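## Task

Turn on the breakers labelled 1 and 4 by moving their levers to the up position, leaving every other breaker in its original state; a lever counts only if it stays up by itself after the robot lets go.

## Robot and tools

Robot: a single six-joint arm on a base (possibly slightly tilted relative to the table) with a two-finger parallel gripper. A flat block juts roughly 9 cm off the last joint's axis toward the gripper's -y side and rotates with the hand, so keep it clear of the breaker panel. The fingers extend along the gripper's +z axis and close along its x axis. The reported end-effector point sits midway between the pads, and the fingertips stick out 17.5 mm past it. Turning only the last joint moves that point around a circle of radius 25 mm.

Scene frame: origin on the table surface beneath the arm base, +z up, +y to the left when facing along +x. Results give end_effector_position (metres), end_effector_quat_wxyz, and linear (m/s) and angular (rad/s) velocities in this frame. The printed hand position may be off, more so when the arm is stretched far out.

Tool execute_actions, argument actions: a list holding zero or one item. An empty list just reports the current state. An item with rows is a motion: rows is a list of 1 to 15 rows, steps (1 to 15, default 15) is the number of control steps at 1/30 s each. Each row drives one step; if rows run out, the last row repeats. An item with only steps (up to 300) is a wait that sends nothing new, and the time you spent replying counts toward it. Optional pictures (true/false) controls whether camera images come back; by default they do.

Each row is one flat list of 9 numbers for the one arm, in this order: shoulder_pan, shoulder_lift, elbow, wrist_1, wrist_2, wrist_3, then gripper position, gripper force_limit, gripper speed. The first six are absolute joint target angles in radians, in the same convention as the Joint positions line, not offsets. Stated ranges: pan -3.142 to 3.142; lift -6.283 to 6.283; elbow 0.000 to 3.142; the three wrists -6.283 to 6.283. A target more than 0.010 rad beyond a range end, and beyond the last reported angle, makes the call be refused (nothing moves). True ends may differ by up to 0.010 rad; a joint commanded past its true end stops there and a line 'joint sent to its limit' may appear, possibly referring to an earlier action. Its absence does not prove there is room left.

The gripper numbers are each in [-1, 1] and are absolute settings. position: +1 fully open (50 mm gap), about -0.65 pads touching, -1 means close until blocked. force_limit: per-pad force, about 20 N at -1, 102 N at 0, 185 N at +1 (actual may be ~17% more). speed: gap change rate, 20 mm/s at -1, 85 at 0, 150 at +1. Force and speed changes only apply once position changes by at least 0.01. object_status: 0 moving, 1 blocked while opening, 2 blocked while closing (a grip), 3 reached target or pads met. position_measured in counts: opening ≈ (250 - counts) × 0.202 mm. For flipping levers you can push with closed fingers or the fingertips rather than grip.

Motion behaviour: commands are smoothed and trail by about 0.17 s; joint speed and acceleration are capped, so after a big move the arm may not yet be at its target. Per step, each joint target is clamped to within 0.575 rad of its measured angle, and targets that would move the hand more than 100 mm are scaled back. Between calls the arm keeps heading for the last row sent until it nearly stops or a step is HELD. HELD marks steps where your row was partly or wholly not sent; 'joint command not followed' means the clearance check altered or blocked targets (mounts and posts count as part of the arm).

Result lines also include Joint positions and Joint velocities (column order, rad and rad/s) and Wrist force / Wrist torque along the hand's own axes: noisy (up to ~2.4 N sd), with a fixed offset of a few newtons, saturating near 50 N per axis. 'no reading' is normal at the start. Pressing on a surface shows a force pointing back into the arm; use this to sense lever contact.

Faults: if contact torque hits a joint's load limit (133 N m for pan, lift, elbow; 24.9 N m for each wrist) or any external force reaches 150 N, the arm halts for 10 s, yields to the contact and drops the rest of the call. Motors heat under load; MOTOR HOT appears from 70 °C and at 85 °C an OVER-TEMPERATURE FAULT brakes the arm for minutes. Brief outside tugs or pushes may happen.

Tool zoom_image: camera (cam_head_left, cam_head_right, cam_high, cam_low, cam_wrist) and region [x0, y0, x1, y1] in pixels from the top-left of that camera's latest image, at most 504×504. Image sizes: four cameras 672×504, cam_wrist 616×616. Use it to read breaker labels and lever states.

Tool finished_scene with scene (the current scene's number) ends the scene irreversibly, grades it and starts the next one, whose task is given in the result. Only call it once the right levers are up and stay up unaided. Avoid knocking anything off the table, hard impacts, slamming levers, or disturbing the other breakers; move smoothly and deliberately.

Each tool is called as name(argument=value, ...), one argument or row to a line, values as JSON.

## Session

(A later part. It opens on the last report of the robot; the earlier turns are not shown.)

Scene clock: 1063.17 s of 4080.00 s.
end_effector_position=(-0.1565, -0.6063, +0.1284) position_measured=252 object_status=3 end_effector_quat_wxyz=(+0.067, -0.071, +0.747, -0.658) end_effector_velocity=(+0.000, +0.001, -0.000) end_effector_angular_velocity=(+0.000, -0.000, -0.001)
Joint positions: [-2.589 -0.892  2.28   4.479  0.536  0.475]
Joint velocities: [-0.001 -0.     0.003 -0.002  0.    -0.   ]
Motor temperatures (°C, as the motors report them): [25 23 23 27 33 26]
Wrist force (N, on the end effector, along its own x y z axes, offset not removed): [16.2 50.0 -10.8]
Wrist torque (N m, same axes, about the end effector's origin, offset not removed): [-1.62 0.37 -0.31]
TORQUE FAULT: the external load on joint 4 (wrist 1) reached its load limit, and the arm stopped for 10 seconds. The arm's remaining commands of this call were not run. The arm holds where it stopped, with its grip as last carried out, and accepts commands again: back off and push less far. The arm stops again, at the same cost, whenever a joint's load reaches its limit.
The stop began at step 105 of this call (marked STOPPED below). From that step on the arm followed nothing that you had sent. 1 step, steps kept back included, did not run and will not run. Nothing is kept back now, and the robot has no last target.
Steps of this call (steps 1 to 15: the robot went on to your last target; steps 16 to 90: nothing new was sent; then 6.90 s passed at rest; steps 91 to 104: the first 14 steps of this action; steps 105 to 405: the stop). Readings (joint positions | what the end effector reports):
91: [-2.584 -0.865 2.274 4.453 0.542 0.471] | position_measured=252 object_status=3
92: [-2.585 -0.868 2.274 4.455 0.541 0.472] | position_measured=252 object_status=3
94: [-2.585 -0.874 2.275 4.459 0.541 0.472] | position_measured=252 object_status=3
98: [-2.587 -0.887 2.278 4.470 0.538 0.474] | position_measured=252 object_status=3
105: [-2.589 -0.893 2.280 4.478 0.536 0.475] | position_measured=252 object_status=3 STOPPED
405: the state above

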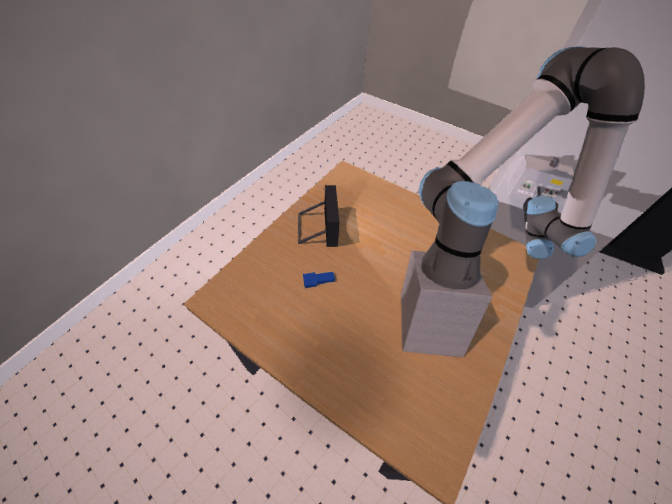

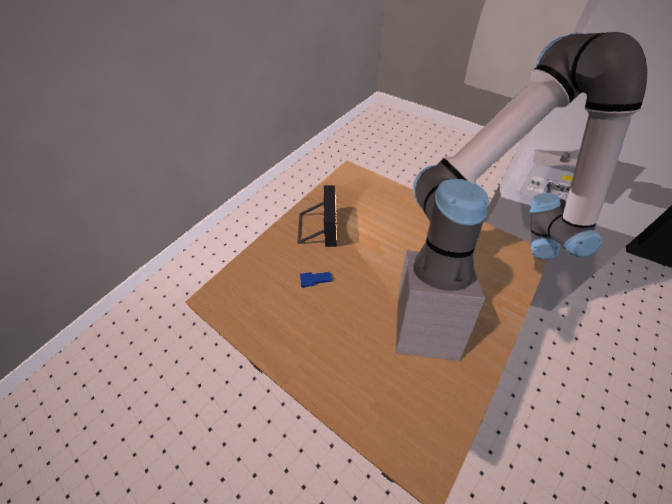

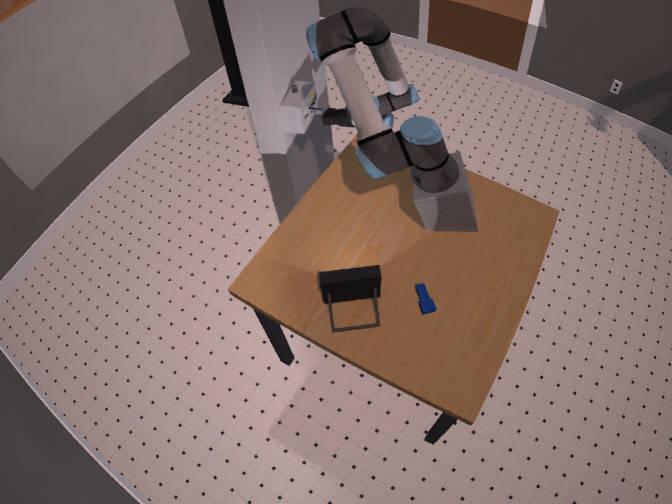

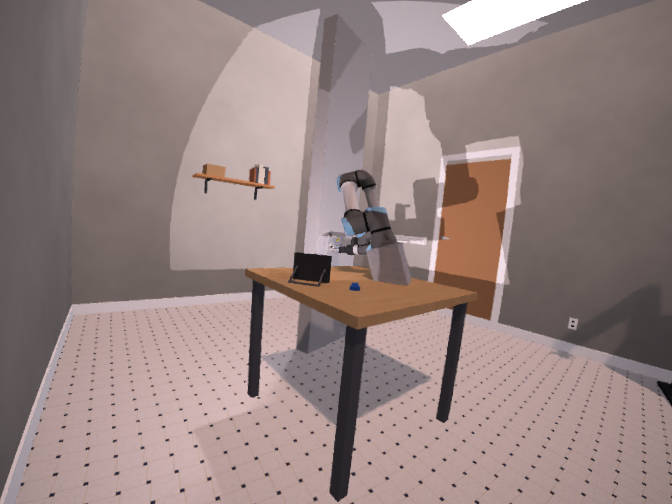

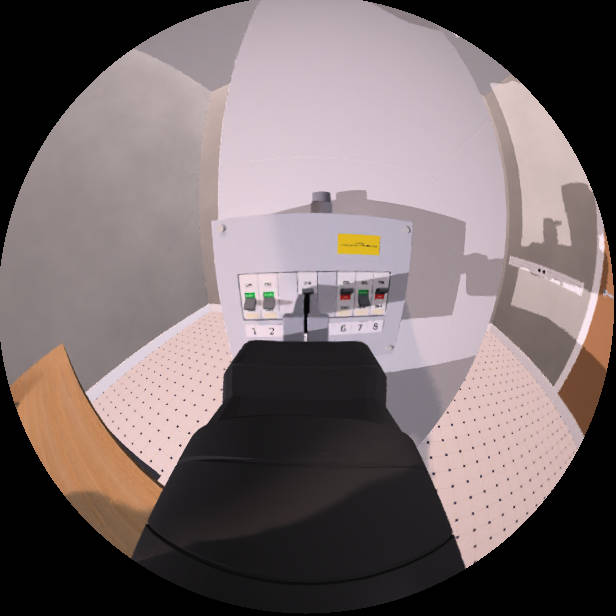

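execute_actions(
  actions=[
    {"rows": [[-2.586,-0.8707,2.2757,4.4553,0.5399,0.4728,-1,-0.5,0],[-2.586,-0.8707,2.2757,4.4553,0.5399,0.4728,-1,-0.5,0],[-2.586,-0.8707,2.2757,4.4553,0.5399,0.4728,-1,-0.5,0],[-2.586,-0.8707,2.2757,4.4553,0.5399,0.4728,-1,-0.5,0],[-2.586,-0.8707,2.2757,4.4553,0.5399,0.4728,-1,-0.5,0],[-2.586,-0.8707,2.2757,4.4553,0.5399,0.4728,-1,-0.5,0],[-2.612,-0.866,2.30,4.405,0.5166,0.4966,-1,-0.5,0],[-2.612,-0.866,2.30,4.405,0.5166,0.4966,-1,-0.5,0],[-2.612,-0.866,2.30,4.405,0.5166,0.4966,-1,-0.5,0],[-2.648,-0.86,2.335,4.336,0.4844,0.5292,-1,-0.5,0]], "steps": 15},
  ],
  pictures=false,
)

execute_actions(
  actions=[
    {"steps": 10},
  ],
)

zoom_image(
  camera="cam_wrist",
  region=[230, 230, 390, 350],
)

Scene clock: 1079.67 s of 4080.00 s.
end_effector_position=(-0.1619, -0.5843, +0.1267) position_measured=252 object_status=3 end_effector_quat_wxyz=(+0.066, -0.073, +0.745, -0.660) end_effector_velocity=(-0.008, +0.041, +0.009) end_effector_angular_velocity=(-0.006, +0.010, +0.001)
Joint positions: [-2.638 -0.862  2.326  4.356  0.493  0.52 ]
Joint velocities: [-0.105  0.02   0.1   -0.213 -0.092  0.094]
Motor temperatures (°C, as the motors report them): [25 23 23 27 33 26]
Wrist force (N, on the end effector, along its own x y z axes, offset not removed): [-1.2 -1.1 -1.9]
Wrist torque (N m, same axes, about the end effector's origin, offset not removed): [-0.20 0.27 -0.24]
Steps of this call (steps 1 to 90: nothing new was sent; then 13.00 s passed at rest; steps 91 to 105: all 15 steps of this action). Readings (joint positions | what the end effector reports):
91: [-2.589 -0.892 2.280 4.479 0.536 0.475] | position_measured=252 object_status=3
92: [-2.588 -0.889 2.279 4.474 0.537 0.474] | position_measured=252 object_status=3
94: [-2.587 -0.881 2.277 4.464 0.539 0.474] | position_measured=252 object_status=3
98: [-2.591 -0.873 2.280 4.450 0.536 0.477] | position_measured=252 object_status=3
105: the state above

Scene clock: 1080.00 s of 4080.00 s.
end_effector_position=(-0.1626, -0.5806, +0.1274) position_measured=252 object_status=3 end_effector_quat_wxyz=(+0.066, -0.074, +0.745, -0.660) end_effector_velocity=(-0.000, +0.001, +0.000) end_effector_angular_velocity=(+0.001, -0.001, -0.000)
Joint positions: [-2.648 -0.86   2.335  4.337  0.485  0.529]
Joint velocities: [-0.003  0.001  0.003 -0.006 -0.003  0.004]
Motor temperatures (°C, as the motors report them): [25 23 23 27 33 26]
Wrist force (N, on the end effector, along its own x y z axes, offset not removed): [1.0 2.1 -1.4]
Wrist torque (N m, same axes, about the end effector's origin, offset not removed): [0.37 -0.01 -0.25]
Steps of this call (steps 1 to 10: the robot went on to your last target). Readings (joint positions | what the end effector reports):
1: [-2.641 -0.861 2.329 4.350 0.490 0.523] | position_measured=252 object_status=3
2: [-2.643 -0.861 2.331 4.345 0.489 0.525] | position_measured=252 object_status=3
4: [-2.646 -0.860 2.333 4.341 0.486 0.527] | position_measured=252 object_status=3
8: [-2.647 -0.860 2.334 4.337 0.485 0.529] | position_measured=252 object_status=3
10: the state above

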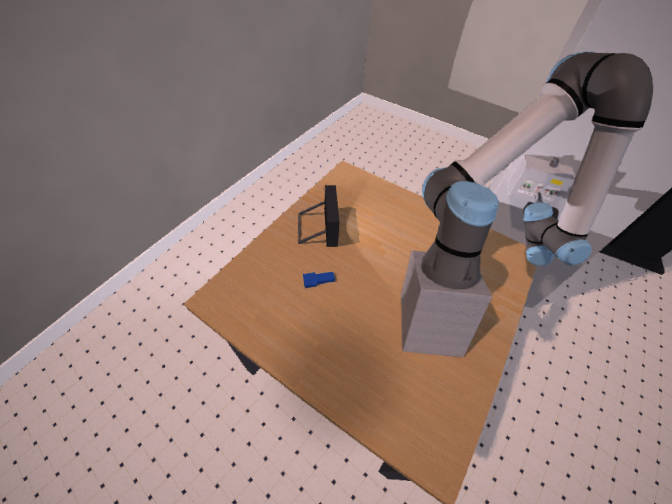

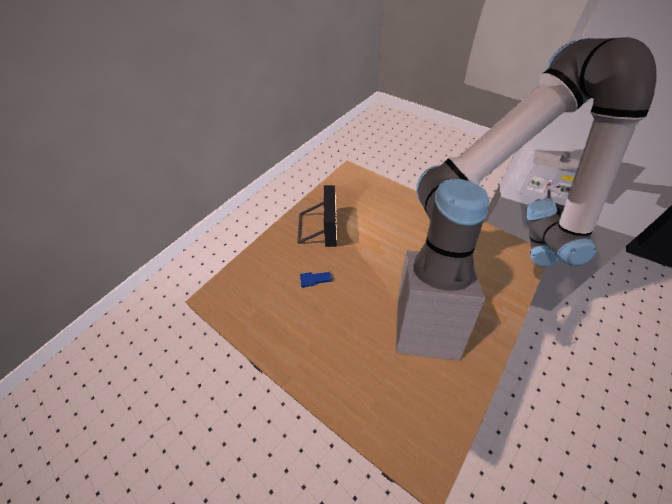

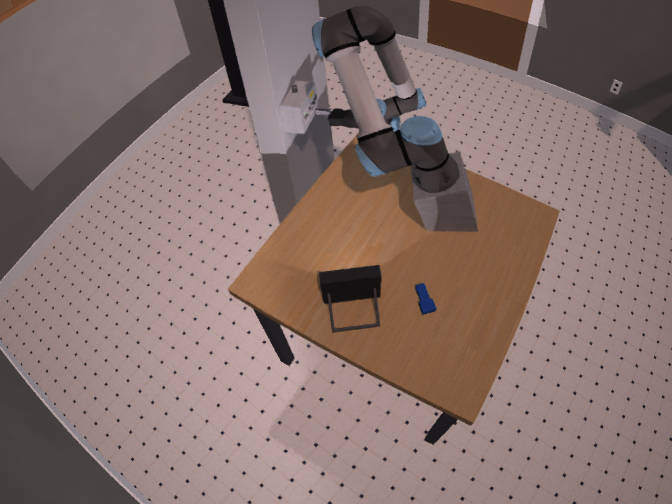

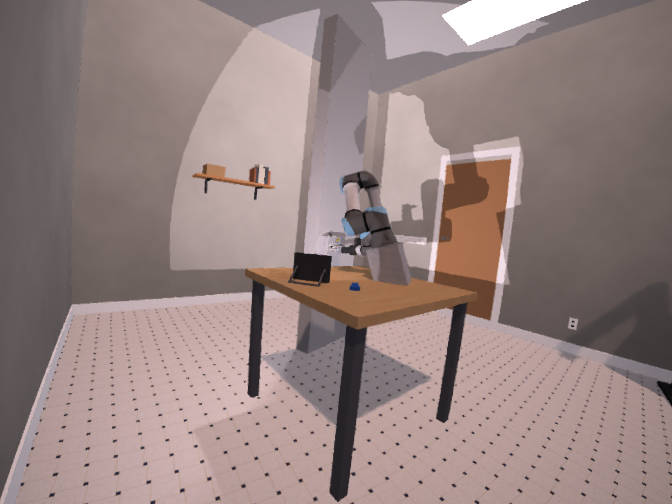

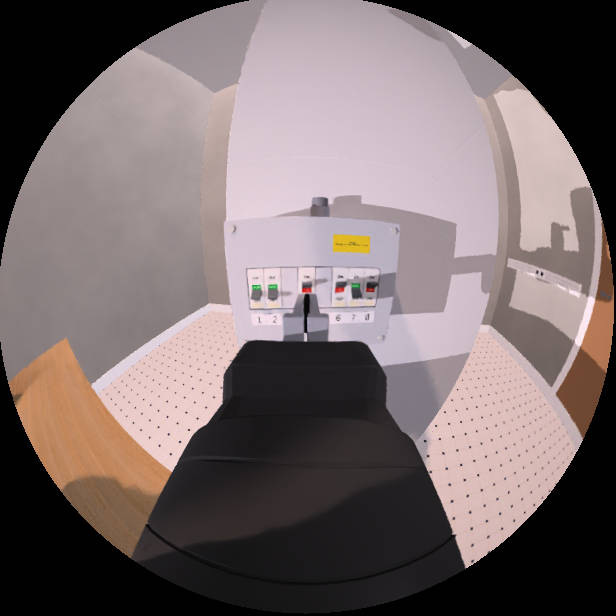

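Region (230, 230, 390, 350) of cam_wrist's 616x616 image, scaled by 3.150, with more detail than that image has; it fills the top 378 rows of this view, and the rest is white.

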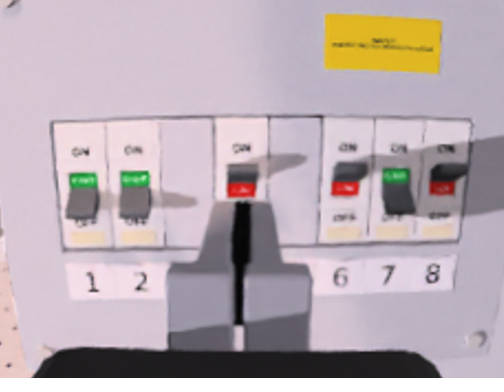

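execute_actions(
  actions=[
    {"rows": [[-2.612,-0.86,2.36,4.337,0.517,0.4995,-1,-0.5,0],[-2.612,-0.86,2.36,4.337,0.517,0.4995,-1,-0.5,0],[-2.612,-0.86,2.36,4.337,0.517,0.4995,-1,-0.5,0],[-2.577,-0.86,2.385,4.337,0.549,0.47,-1,-0.5,0],[-2.577,-0.86,2.385,4.337,0.549,0.47,-1,-0.5,0],[-2.577,-0.86,2.385,4.337,0.549,0.47,-1,-0.5,0],[-2.5413,-0.86,2.4098,4.3377,0.5806,0.4405,-1,-0.5,0]], "steps": 15},
  ],
  pictures=false,
)

execute_actions(
  actions=[
    {"steps": 8},
  ],
)

zoom_image(
  camera="cam_wrist",
  region=[250, 230, 390, 350],
)

Scene clock: 1128.40 s of 4080.00 s.
end_effector_position=(-0.1041, -0.5743, +0.1141) position_measured=252 object_status=3 end_effector_quat_wxyz=(+0.066, -0.074, +0.745, -0.660) end_effector_velocity=(+0.022, +0.004, -0.005) end_effector_angular_velocity=(+0.002, +0.001, +0.001)
Joint positions: [-2.545 -0.86   2.407  4.338  0.577  0.444]
Joint velocities: [ 0.04  -0.     0.027  0.     0.035 -0.032]
Motor temperatures (°C, as the motors report them): [25 23 23 27 33 26]
Wrist force (N, on the end effector, along its own x y z axes, offset not removed): [-2.0 0.4 -1.5]
Wrist torque (N m, same axes, about the end effector's origin, offset not removed): [0.07 0.41 -0.28]
Steps of this call (steps 1 to 30: the robot went on to your last target; steps 31 to 90: nothing new was sent; then 44.90 s passed at rest; steps 91 to 105: all 15 steps of this action). Readings (joint positions | what the end effector reports):
91: [-2.648 -0.860 2.335 4.336 0.485 0.529] | position_measured=252 object_status=3
92: [-2.643 -0.860 2.339 4.336 0.489 0.525] | position_measured=252 object_status=3
94: [-2.628 -0.860 2.350 4.336 0.503 0.513] | position_measured=252 object_status=3
98: [-2.586 -0.860 2.379 4.337 0.541 0.477] | position_measured=252 object_status=3
105: the state above

Scene clock: 1128.67 s of 4080.00 s.
end_effector_position=(-0.1021, -0.5740, +0.1136) position_measured=252 object_status=3 end_effector_quat_wxyz=(+0.066, -0.074, +0.745, -0.660) end_effector_velocity=(+0.001, -0.000, -0.000) end_effector_angular_velocity=(-0.000, -0.001, +0.001)
Joint positions: [-2.542 -0.86   2.41   4.338  0.58   0.441]
Joint velocities: [ 0.003 -0.    -0.     0.001  0.002 -0.   ]
Motor temperatures (°C, as the motors report them): [25 23 23 27 33 26]
Wrist force (N, on the end effector, along its own x y z axes, offset not removed): [-0.2 1.2 -1.0]
Wrist torque (N m, same axes, about the end effector's origin, offset not removed): [0.09 0.13 -0.27]
Steps of this call (steps 1 to 8: the robot went on to your last target). Readings (joint positions | what the end effector reports):
1: [-2.544 -0.860 2.408 4.338 0.578 0.443] | position_measured=252 object_status=3
2: [-2.543 -0.860 2.409 4.338 0.579 0.442] | position_measured=252 object_status=3
4: [-2.542 -0.860 2.409 4.338 0.580 0.441] | position_measured=252 object_status=3
8: the state above

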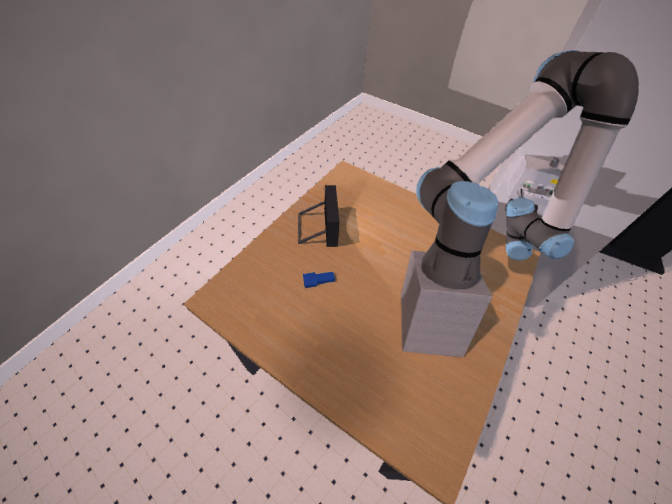

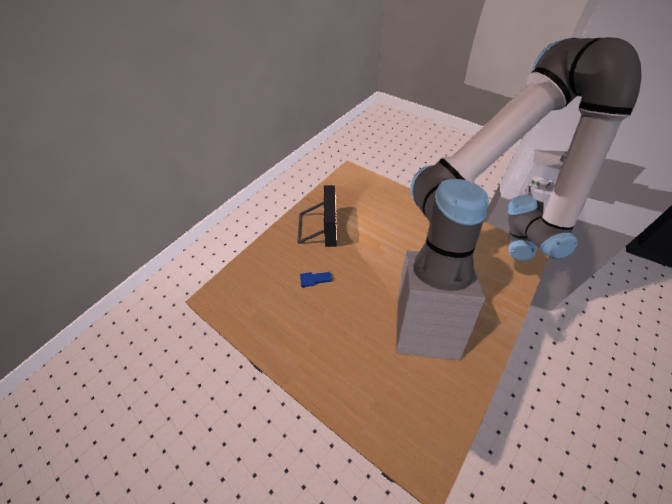

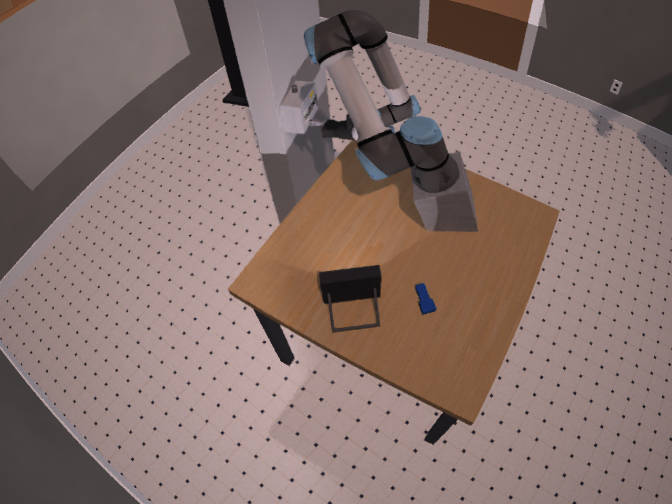

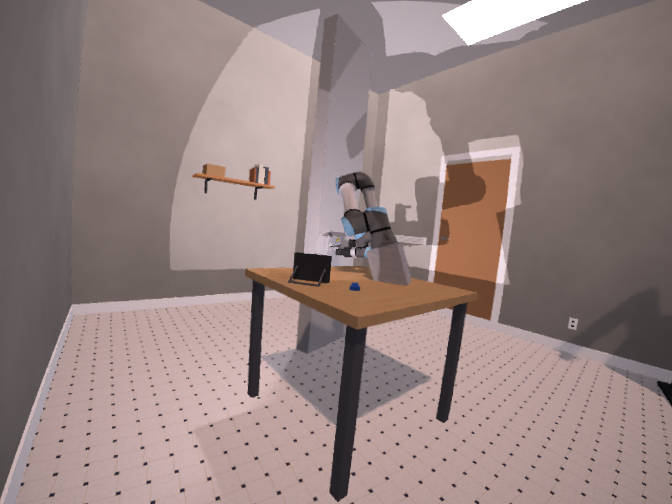

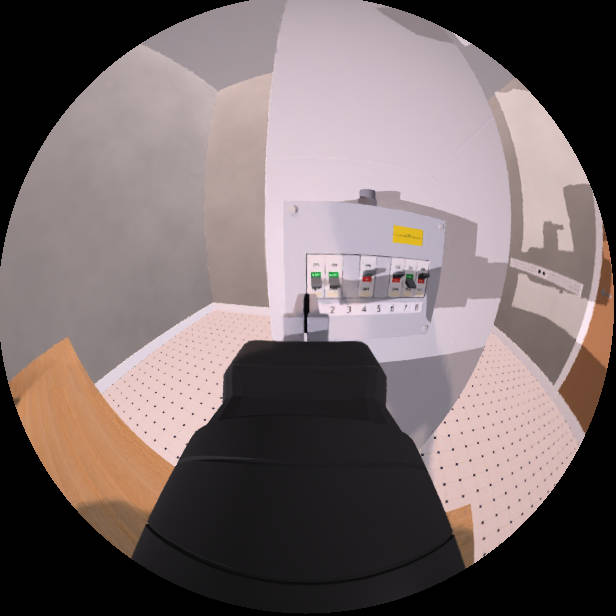

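Region (250, 230, 390, 350) of cam_wrist's 616x616 image, scaled by 3.600, with more detail than that image has; it fills the top 432 rows of this view, and the rest is white.

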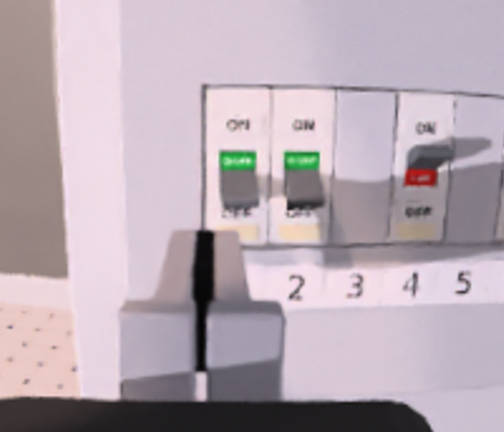

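execute_actions(
  actions=[
    {"rows": [[-2.5493,-0.857,2.399,4.3397,0.5734,0.4475,-1,-0.5,0],[-2.5493,-0.857,2.399,4.3397,0.5734,0.4475,-1,-0.5,0],[-2.5493,-0.857,2.399,4.3397,0.5734,0.4475,-1,-0.5,0],[-2.5493,-0.857,2.399,4.3397,0.5734,0.4475,-1,-0.5,0],[-2.5493,-0.857,2.399,4.3397,0.5734,0.4475,-1,-0.5,0],[-2.5493,-0.857,2.399,4.3397,0.5734,0.4475,-1,-0.5,0],[-2.5493,-0.857,2.399,4.3397,0.5734,0.4475,-1,-0.5,0],[-2.5254,-0.8637,2.376,4.3833,0.5954,0.4308,-1,-0.5,0]], "steps": 15},
  ],
  pictures=false,
)

execute_actions(
  actions=[
    {"steps": 10},
  ],
)

zoom_image(
  camera="cam_wrist",
  region=[260, 250, 360, 330],
)

Scene clock: 1160.77 s of 4080.00 s.
end_effector_position=(-0.1065, -0.5840, +0.1124) position_measured=252 object_status=3 end_effector_quat_wxyz=(+0.066, -0.074, +0.745, -0.660) end_effector_velocity=(+0.001, -0.010, -0.001) end_effector_angular_velocity=(+0.000, +0.001, -0.002)
Joint positions: [-2.528 -0.863  2.378  4.379  0.593  0.433]
Joint velocities: [ 0.025 -0.008 -0.025  0.049  0.025 -0.02 ]
Motor temperatures (°C, as the motors report them): [25 23 23 27 33 26]
Wrist force (N, on the end effector, along its own x y z axes, offset not removed): [0.5 1.5 0.2]
Wrist torque (N m, same axes, about the end effector's origin, offset not removed): [0.32 -0.05 -0.23]
Steps of this call (steps 1 to 15: the robot went on to your last target; steps 16 to 90: nothing new was sent; then 28.60 s passed at rest; steps 91 to 105: all 15 steps of this action). Readings (joint positions | what the end effector reports):
91: [-2.541 -0.860 2.410 4.338 0.581 0.440] | position_measured=252 object_status=3
92: [-2.543 -0.860 2.408 4.338 0.579 0.441] | position_measured=252 object_status=3
94: [-2.546 -0.859 2.404 4.339 0.577 0.444] | position_measured=252 object_status=3
98: [-2.548 -0.858 2.400 4.340 0.574 0.447] | position_measured=252 object_status=3
105: the state above

Scene clock: 1161.10 s of 4080.00 s.
end_effector_position=(-0.1062, -0.5850, +0.1123) position_measured=252 object_status=3 end_effector_quat_wxyz=(+0.066, -0.074, +0.745, -0.660) end_effector_velocity=(+0.000, -0.000, +0.000) end_effector_angular_velocity=(+0.000, +0.001, -0.000)
Joint positions: [-2.525 -0.864  2.376  4.383  0.595  0.431]
Joint velocities: [ 0.    -0.001 -0.     0.002  0.    -0.002]
Motor temperatures (°C, as the motors report them): [25 23 23 27 33 26]
Wrist force (N, on the end effector, along its own x y z axes, offset not removed): [-0.5 1.9 -0.6]
Wrist torque (N m, same axes, about the end effector's origin, offset not removed): [0.30 0.26 -0.25]
Steps of this call (steps 1 to 10: the robot went on to your last target). Readings (joint positions | what the end effector reports):
1: [-2.527 -0.863 2.378 4.380 0.594 0.432] | position_measured=252 object_status=3
2: [-2.527 -0.863 2.377 4.381 0.594 0.432] | position_measured=252 object_status=3
4: [-2.526 -0.863 2.377 4.382 0.595 0.431] | position_measured=252 object_status=3
8: [-2.526 -0.864 2.376 4.383 0.595 0.431] | position_measured=252 object_status=3
10: the state above

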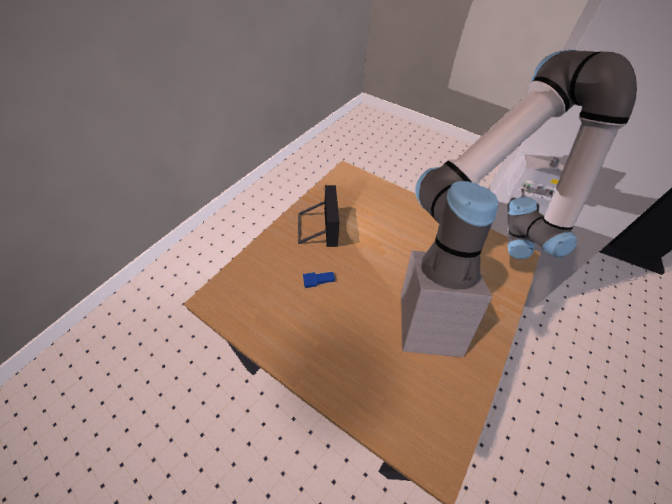

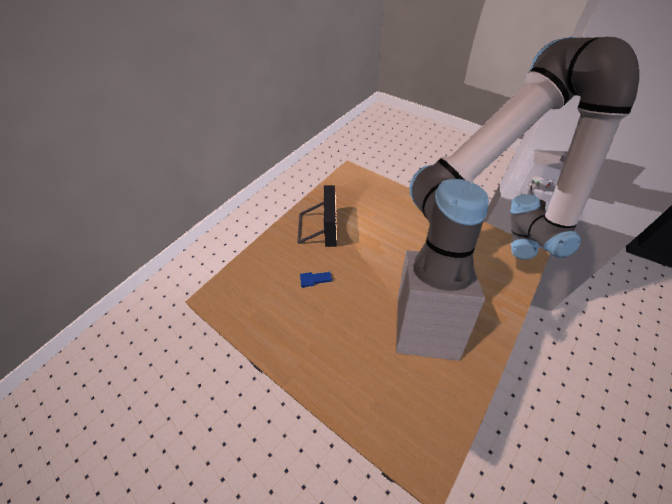

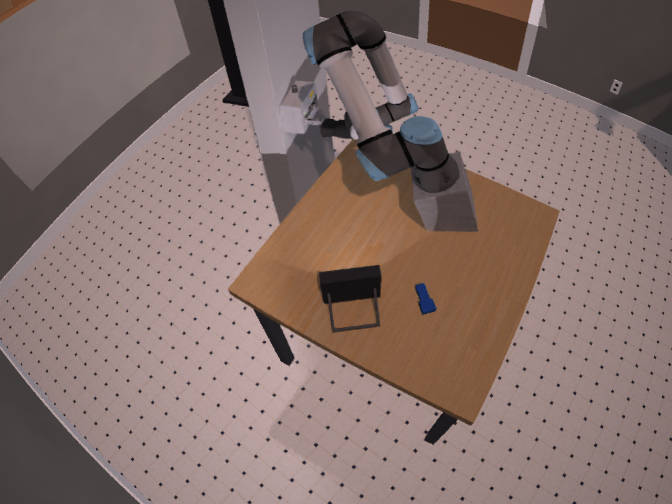

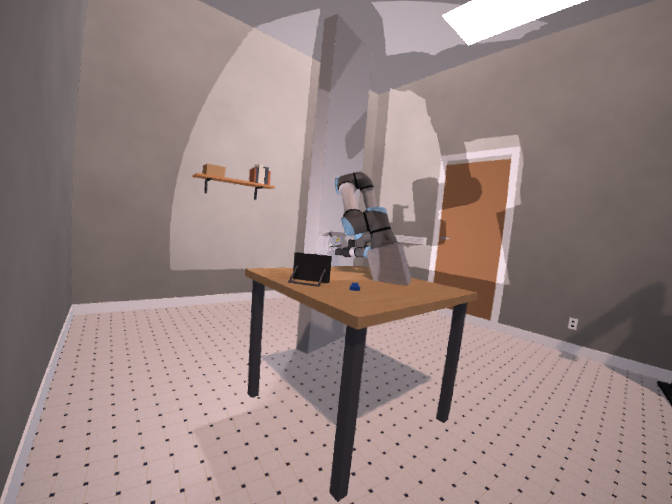

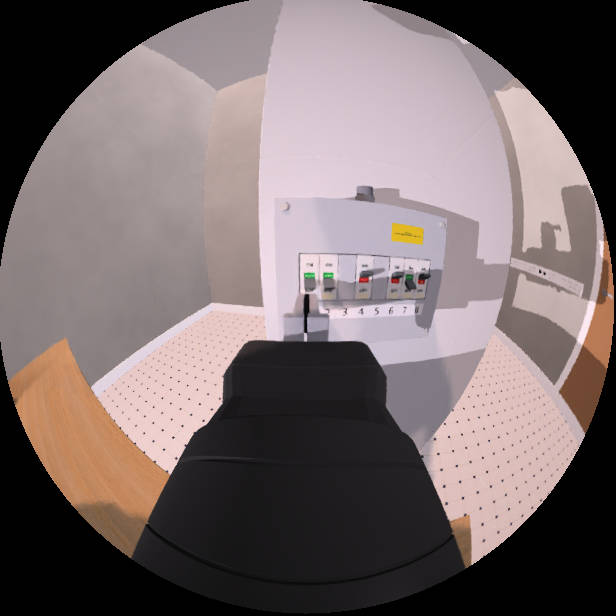

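Region (260, 250, 360, 330) of cam_wrist's 616x616 image, scaled by 5.040, with more detail than that image has; it fills the top 403 rows of this view, and the rest is white.

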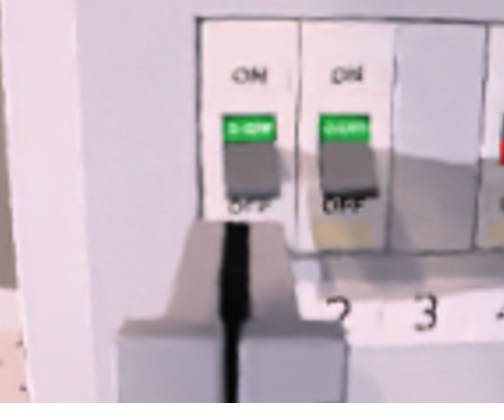

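execute_actions(
  actions=[
    {"rows": [[-2.5135,-0.867,2.3645,4.405,0.6064,0.4224,-1,-0.5,0],[-2.5135,-0.867,2.3645,4.405,0.6064,0.4224,-1,-0.5,0],[-2.5135,-0.867,2.3645,4.405,0.6064,0.4224,-1,-0.5,0],[-2.5015,-0.8704,2.3531,4.4268,0.6174,0.414,-1,-0.5,0]], "steps": 15},
  ],
)

zoom_image(
  camera="cam_wrist",
  region=[260, 250, 360, 330],
)

Scene clock: 1177.37 s of 4080.00 s.
end_effector_position=(-0.1041, -0.5944, +0.1111) position_measured=252 object_status=3 end_effector_quat_wxyz=(+0.066, -0.074, +0.745, -0.660) end_effector_velocity=(+0.000, -0.001, -0.001) end_effector_angular_velocity=(+0.002, -0.002, -0.001)
Joint positions: [-2.502 -0.87   2.353  4.426  0.617  0.414]
Joint velocities: [ 0.004 -0.001 -0.004  0.01   0.004 -0.003]
Motor temperatures (°C, as the motors report them): [25 23 23 27 33 26]
Wrist force (N, on the end effector, along its own x y z axes, offset not removed): [0.8 -0.4 -0.4]
Wrist torque (N m, same axes, about the end effector's origin, offset not removed): [-0.04 0.01 -0.30]
Steps of this call (steps 1 to 15: the robot went on to your last target; steps 16 to 90: nothing new was sent; then 12.77 s passed at rest; steps 91 to 105: all 15 steps of this action). Readings (joint positions | what the end effector reports):
91: [-2.525 -0.864 2.376 4.384 0.596 0.431] | position_measured=252 object_status=3
92: [-2.523 -0.864 2.374 4.387 0.598 0.429] | position_measured=252 object_status=3
94: [-2.518 -0.866 2.369 4.396 0.602 0.426] | position_measured=252 object_status=3
98: [-2.506 -0.869 2.358 4.418 0.613 0.417] | position_measured=252 object_status=3
105: the state above

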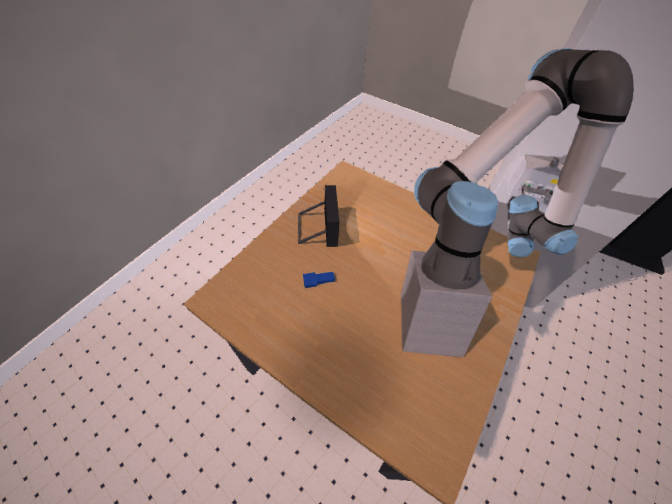

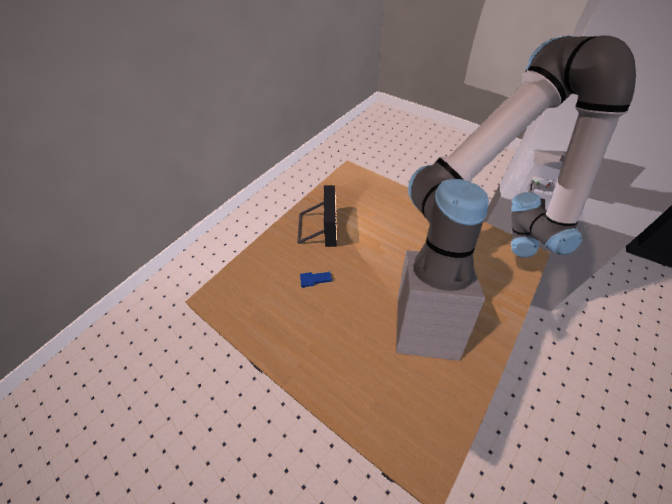

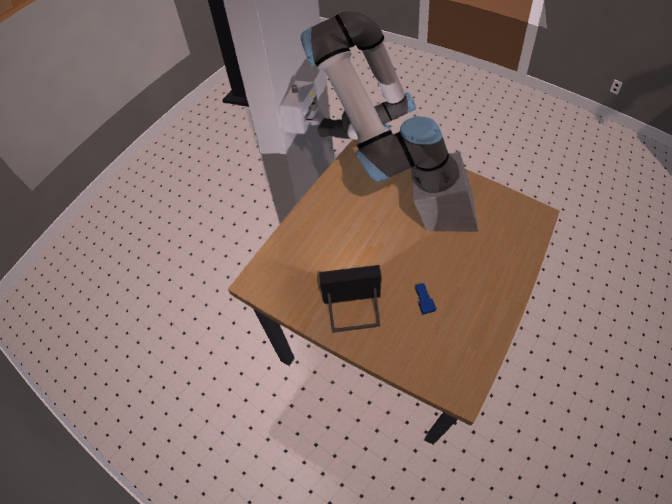

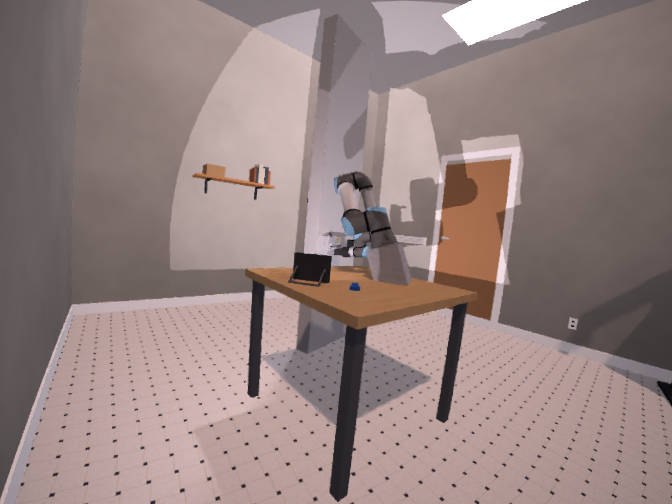

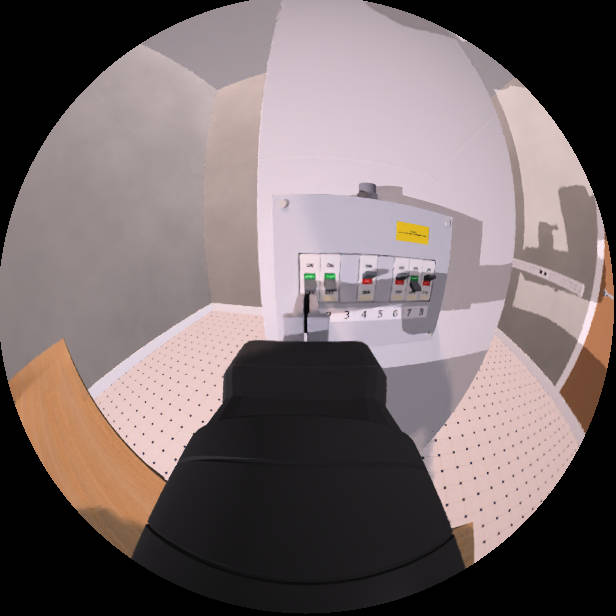

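Region (260, 250, 360, 330) of cam_wrist's 616x616 image, scaled by 5.040, with more detail than that image has; it fills the top 403 rows of this view, and the rest is white.

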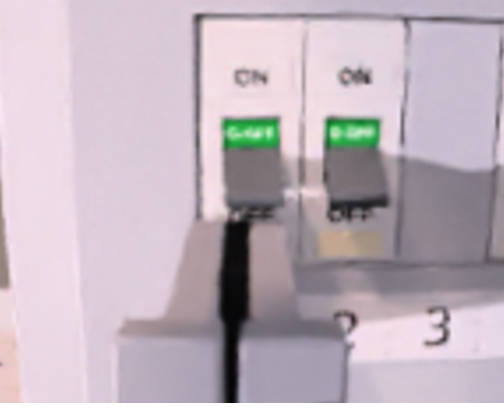

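execute_actions(
  actions=[
    {"rows": [[-2.5072,-0.8893,2.36,4.4358,0.6122,0.4176,-1,-0.5,0],[-2.5072,-0.8893,2.36,4.4358,0.6122,0.4176,-1,-0.5,0],[-2.5072,-0.8893,2.36,4.4358,0.6122,0.4176,-1,-0.5,0],[-2.5072,-0.8893,2.36,4.4358,0.6122,0.4176,-1,-0.5,0],[-2.5129,-0.9082,2.3669,4.4447,0.6069,0.4213,-1,-0.5,0]], "steps": 15},
  ],
)

zoom_image(
  camera="cam_wrist",
  region=[260, 250, 360, 330],
)

Scene clock: 1187.57 s of 4080.00 s.
end_effector_position=(-0.1041, -0.5946, +0.1228) position_measured=252 object_status=3 end_effector_quat_wxyz=(+0.066, -0.074, +0.745, -0.660) end_effector_velocity=(-0.001, +0.001, +0.003) end_effector_angular_velocity=(+0.000, +0.000, -0.003)
Joint positions: [-2.513 -0.907  2.367  4.444  0.607  0.421]
Joint velocities: [-0.005 -0.008  0.005  0.004 -0.002  0.001]
Motor temperatures (°C, as the motors report them): [25 23 23 27 33 26]
Wrist force (N, on the end effector, along its own x y z axes, offset not removed): [-0.9 1.3 -1.1]
Wrist torque (N m, same axes, about the end effector's origin, offset not removed): [0.22 0.24 -0.20]
Steps of this call (steps 1 to 15: the robot went on to your last target; steps 16 to 90: nothing new was sent; then 6.70 s passed at rest; steps 91 to 105: all 15 steps of this action). Readings (joint positions | what the end effector reports):
91: [-2.502 -0.871 2.353 4.427 0.617 0.414] | position_measured=252 object_status=3
92: [-2.502 -0.874 2.354 4.429 0.617 0.414] | position_measured=252 object_status=3
94: [-2.504 -0.881 2.357 4.432 0.615 0.416] | position_measured=252 object_status=3
98: [-2.510 -0.898 2.363 4.440 0.610 0.419] | position_measured=252 object_status=3
105: the state above

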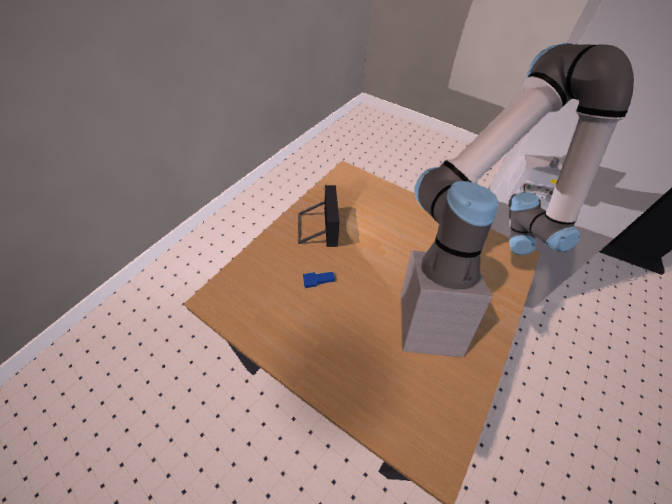

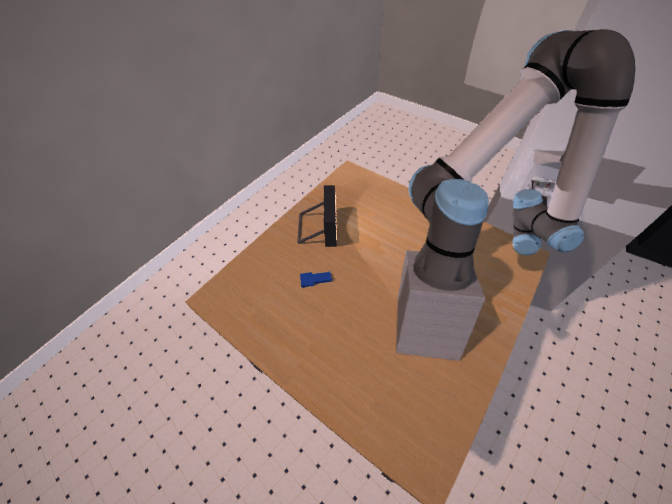

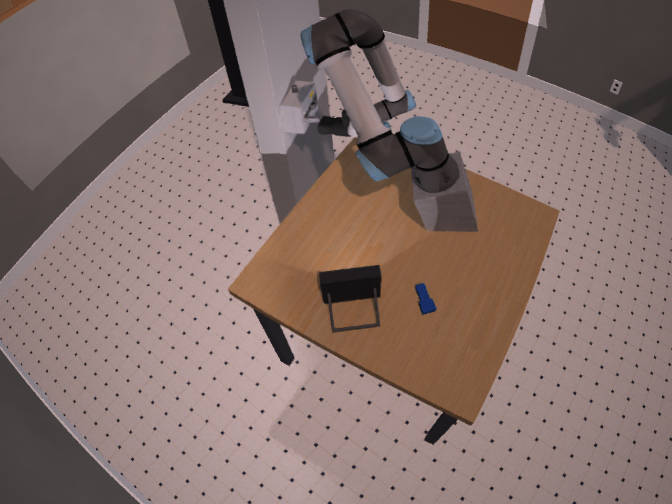

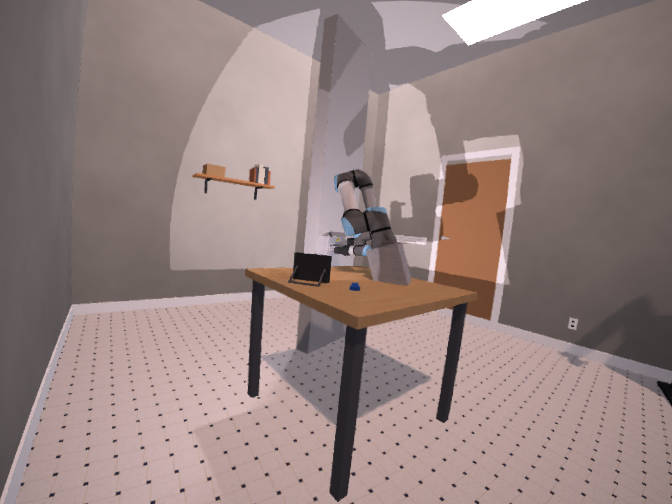

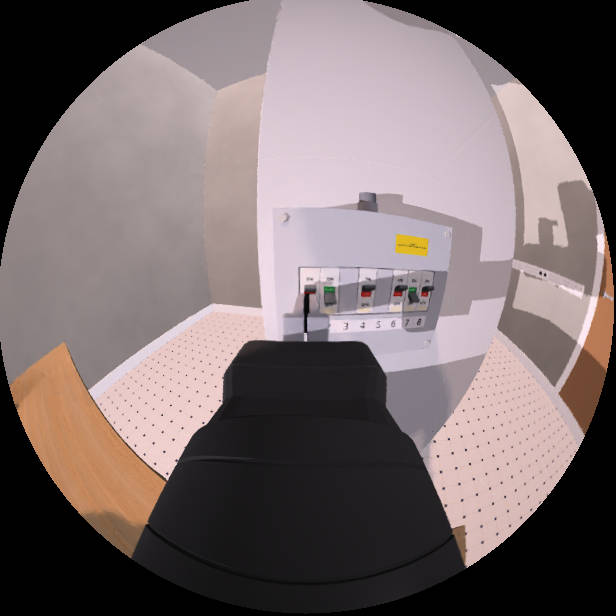

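Region (260, 250, 360, 330) of cam_wrist's 616x616 image, scaled by 5.040, with more detail than that image has; it fills the top 403 rows of this view, and the rest is white.

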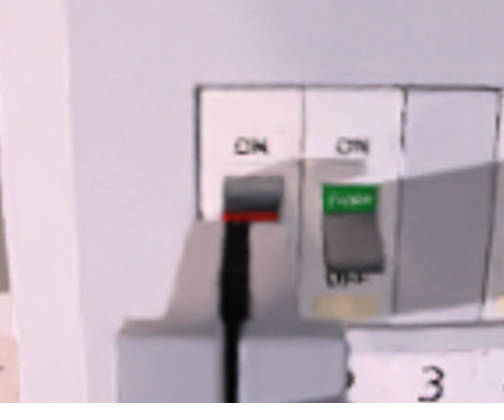

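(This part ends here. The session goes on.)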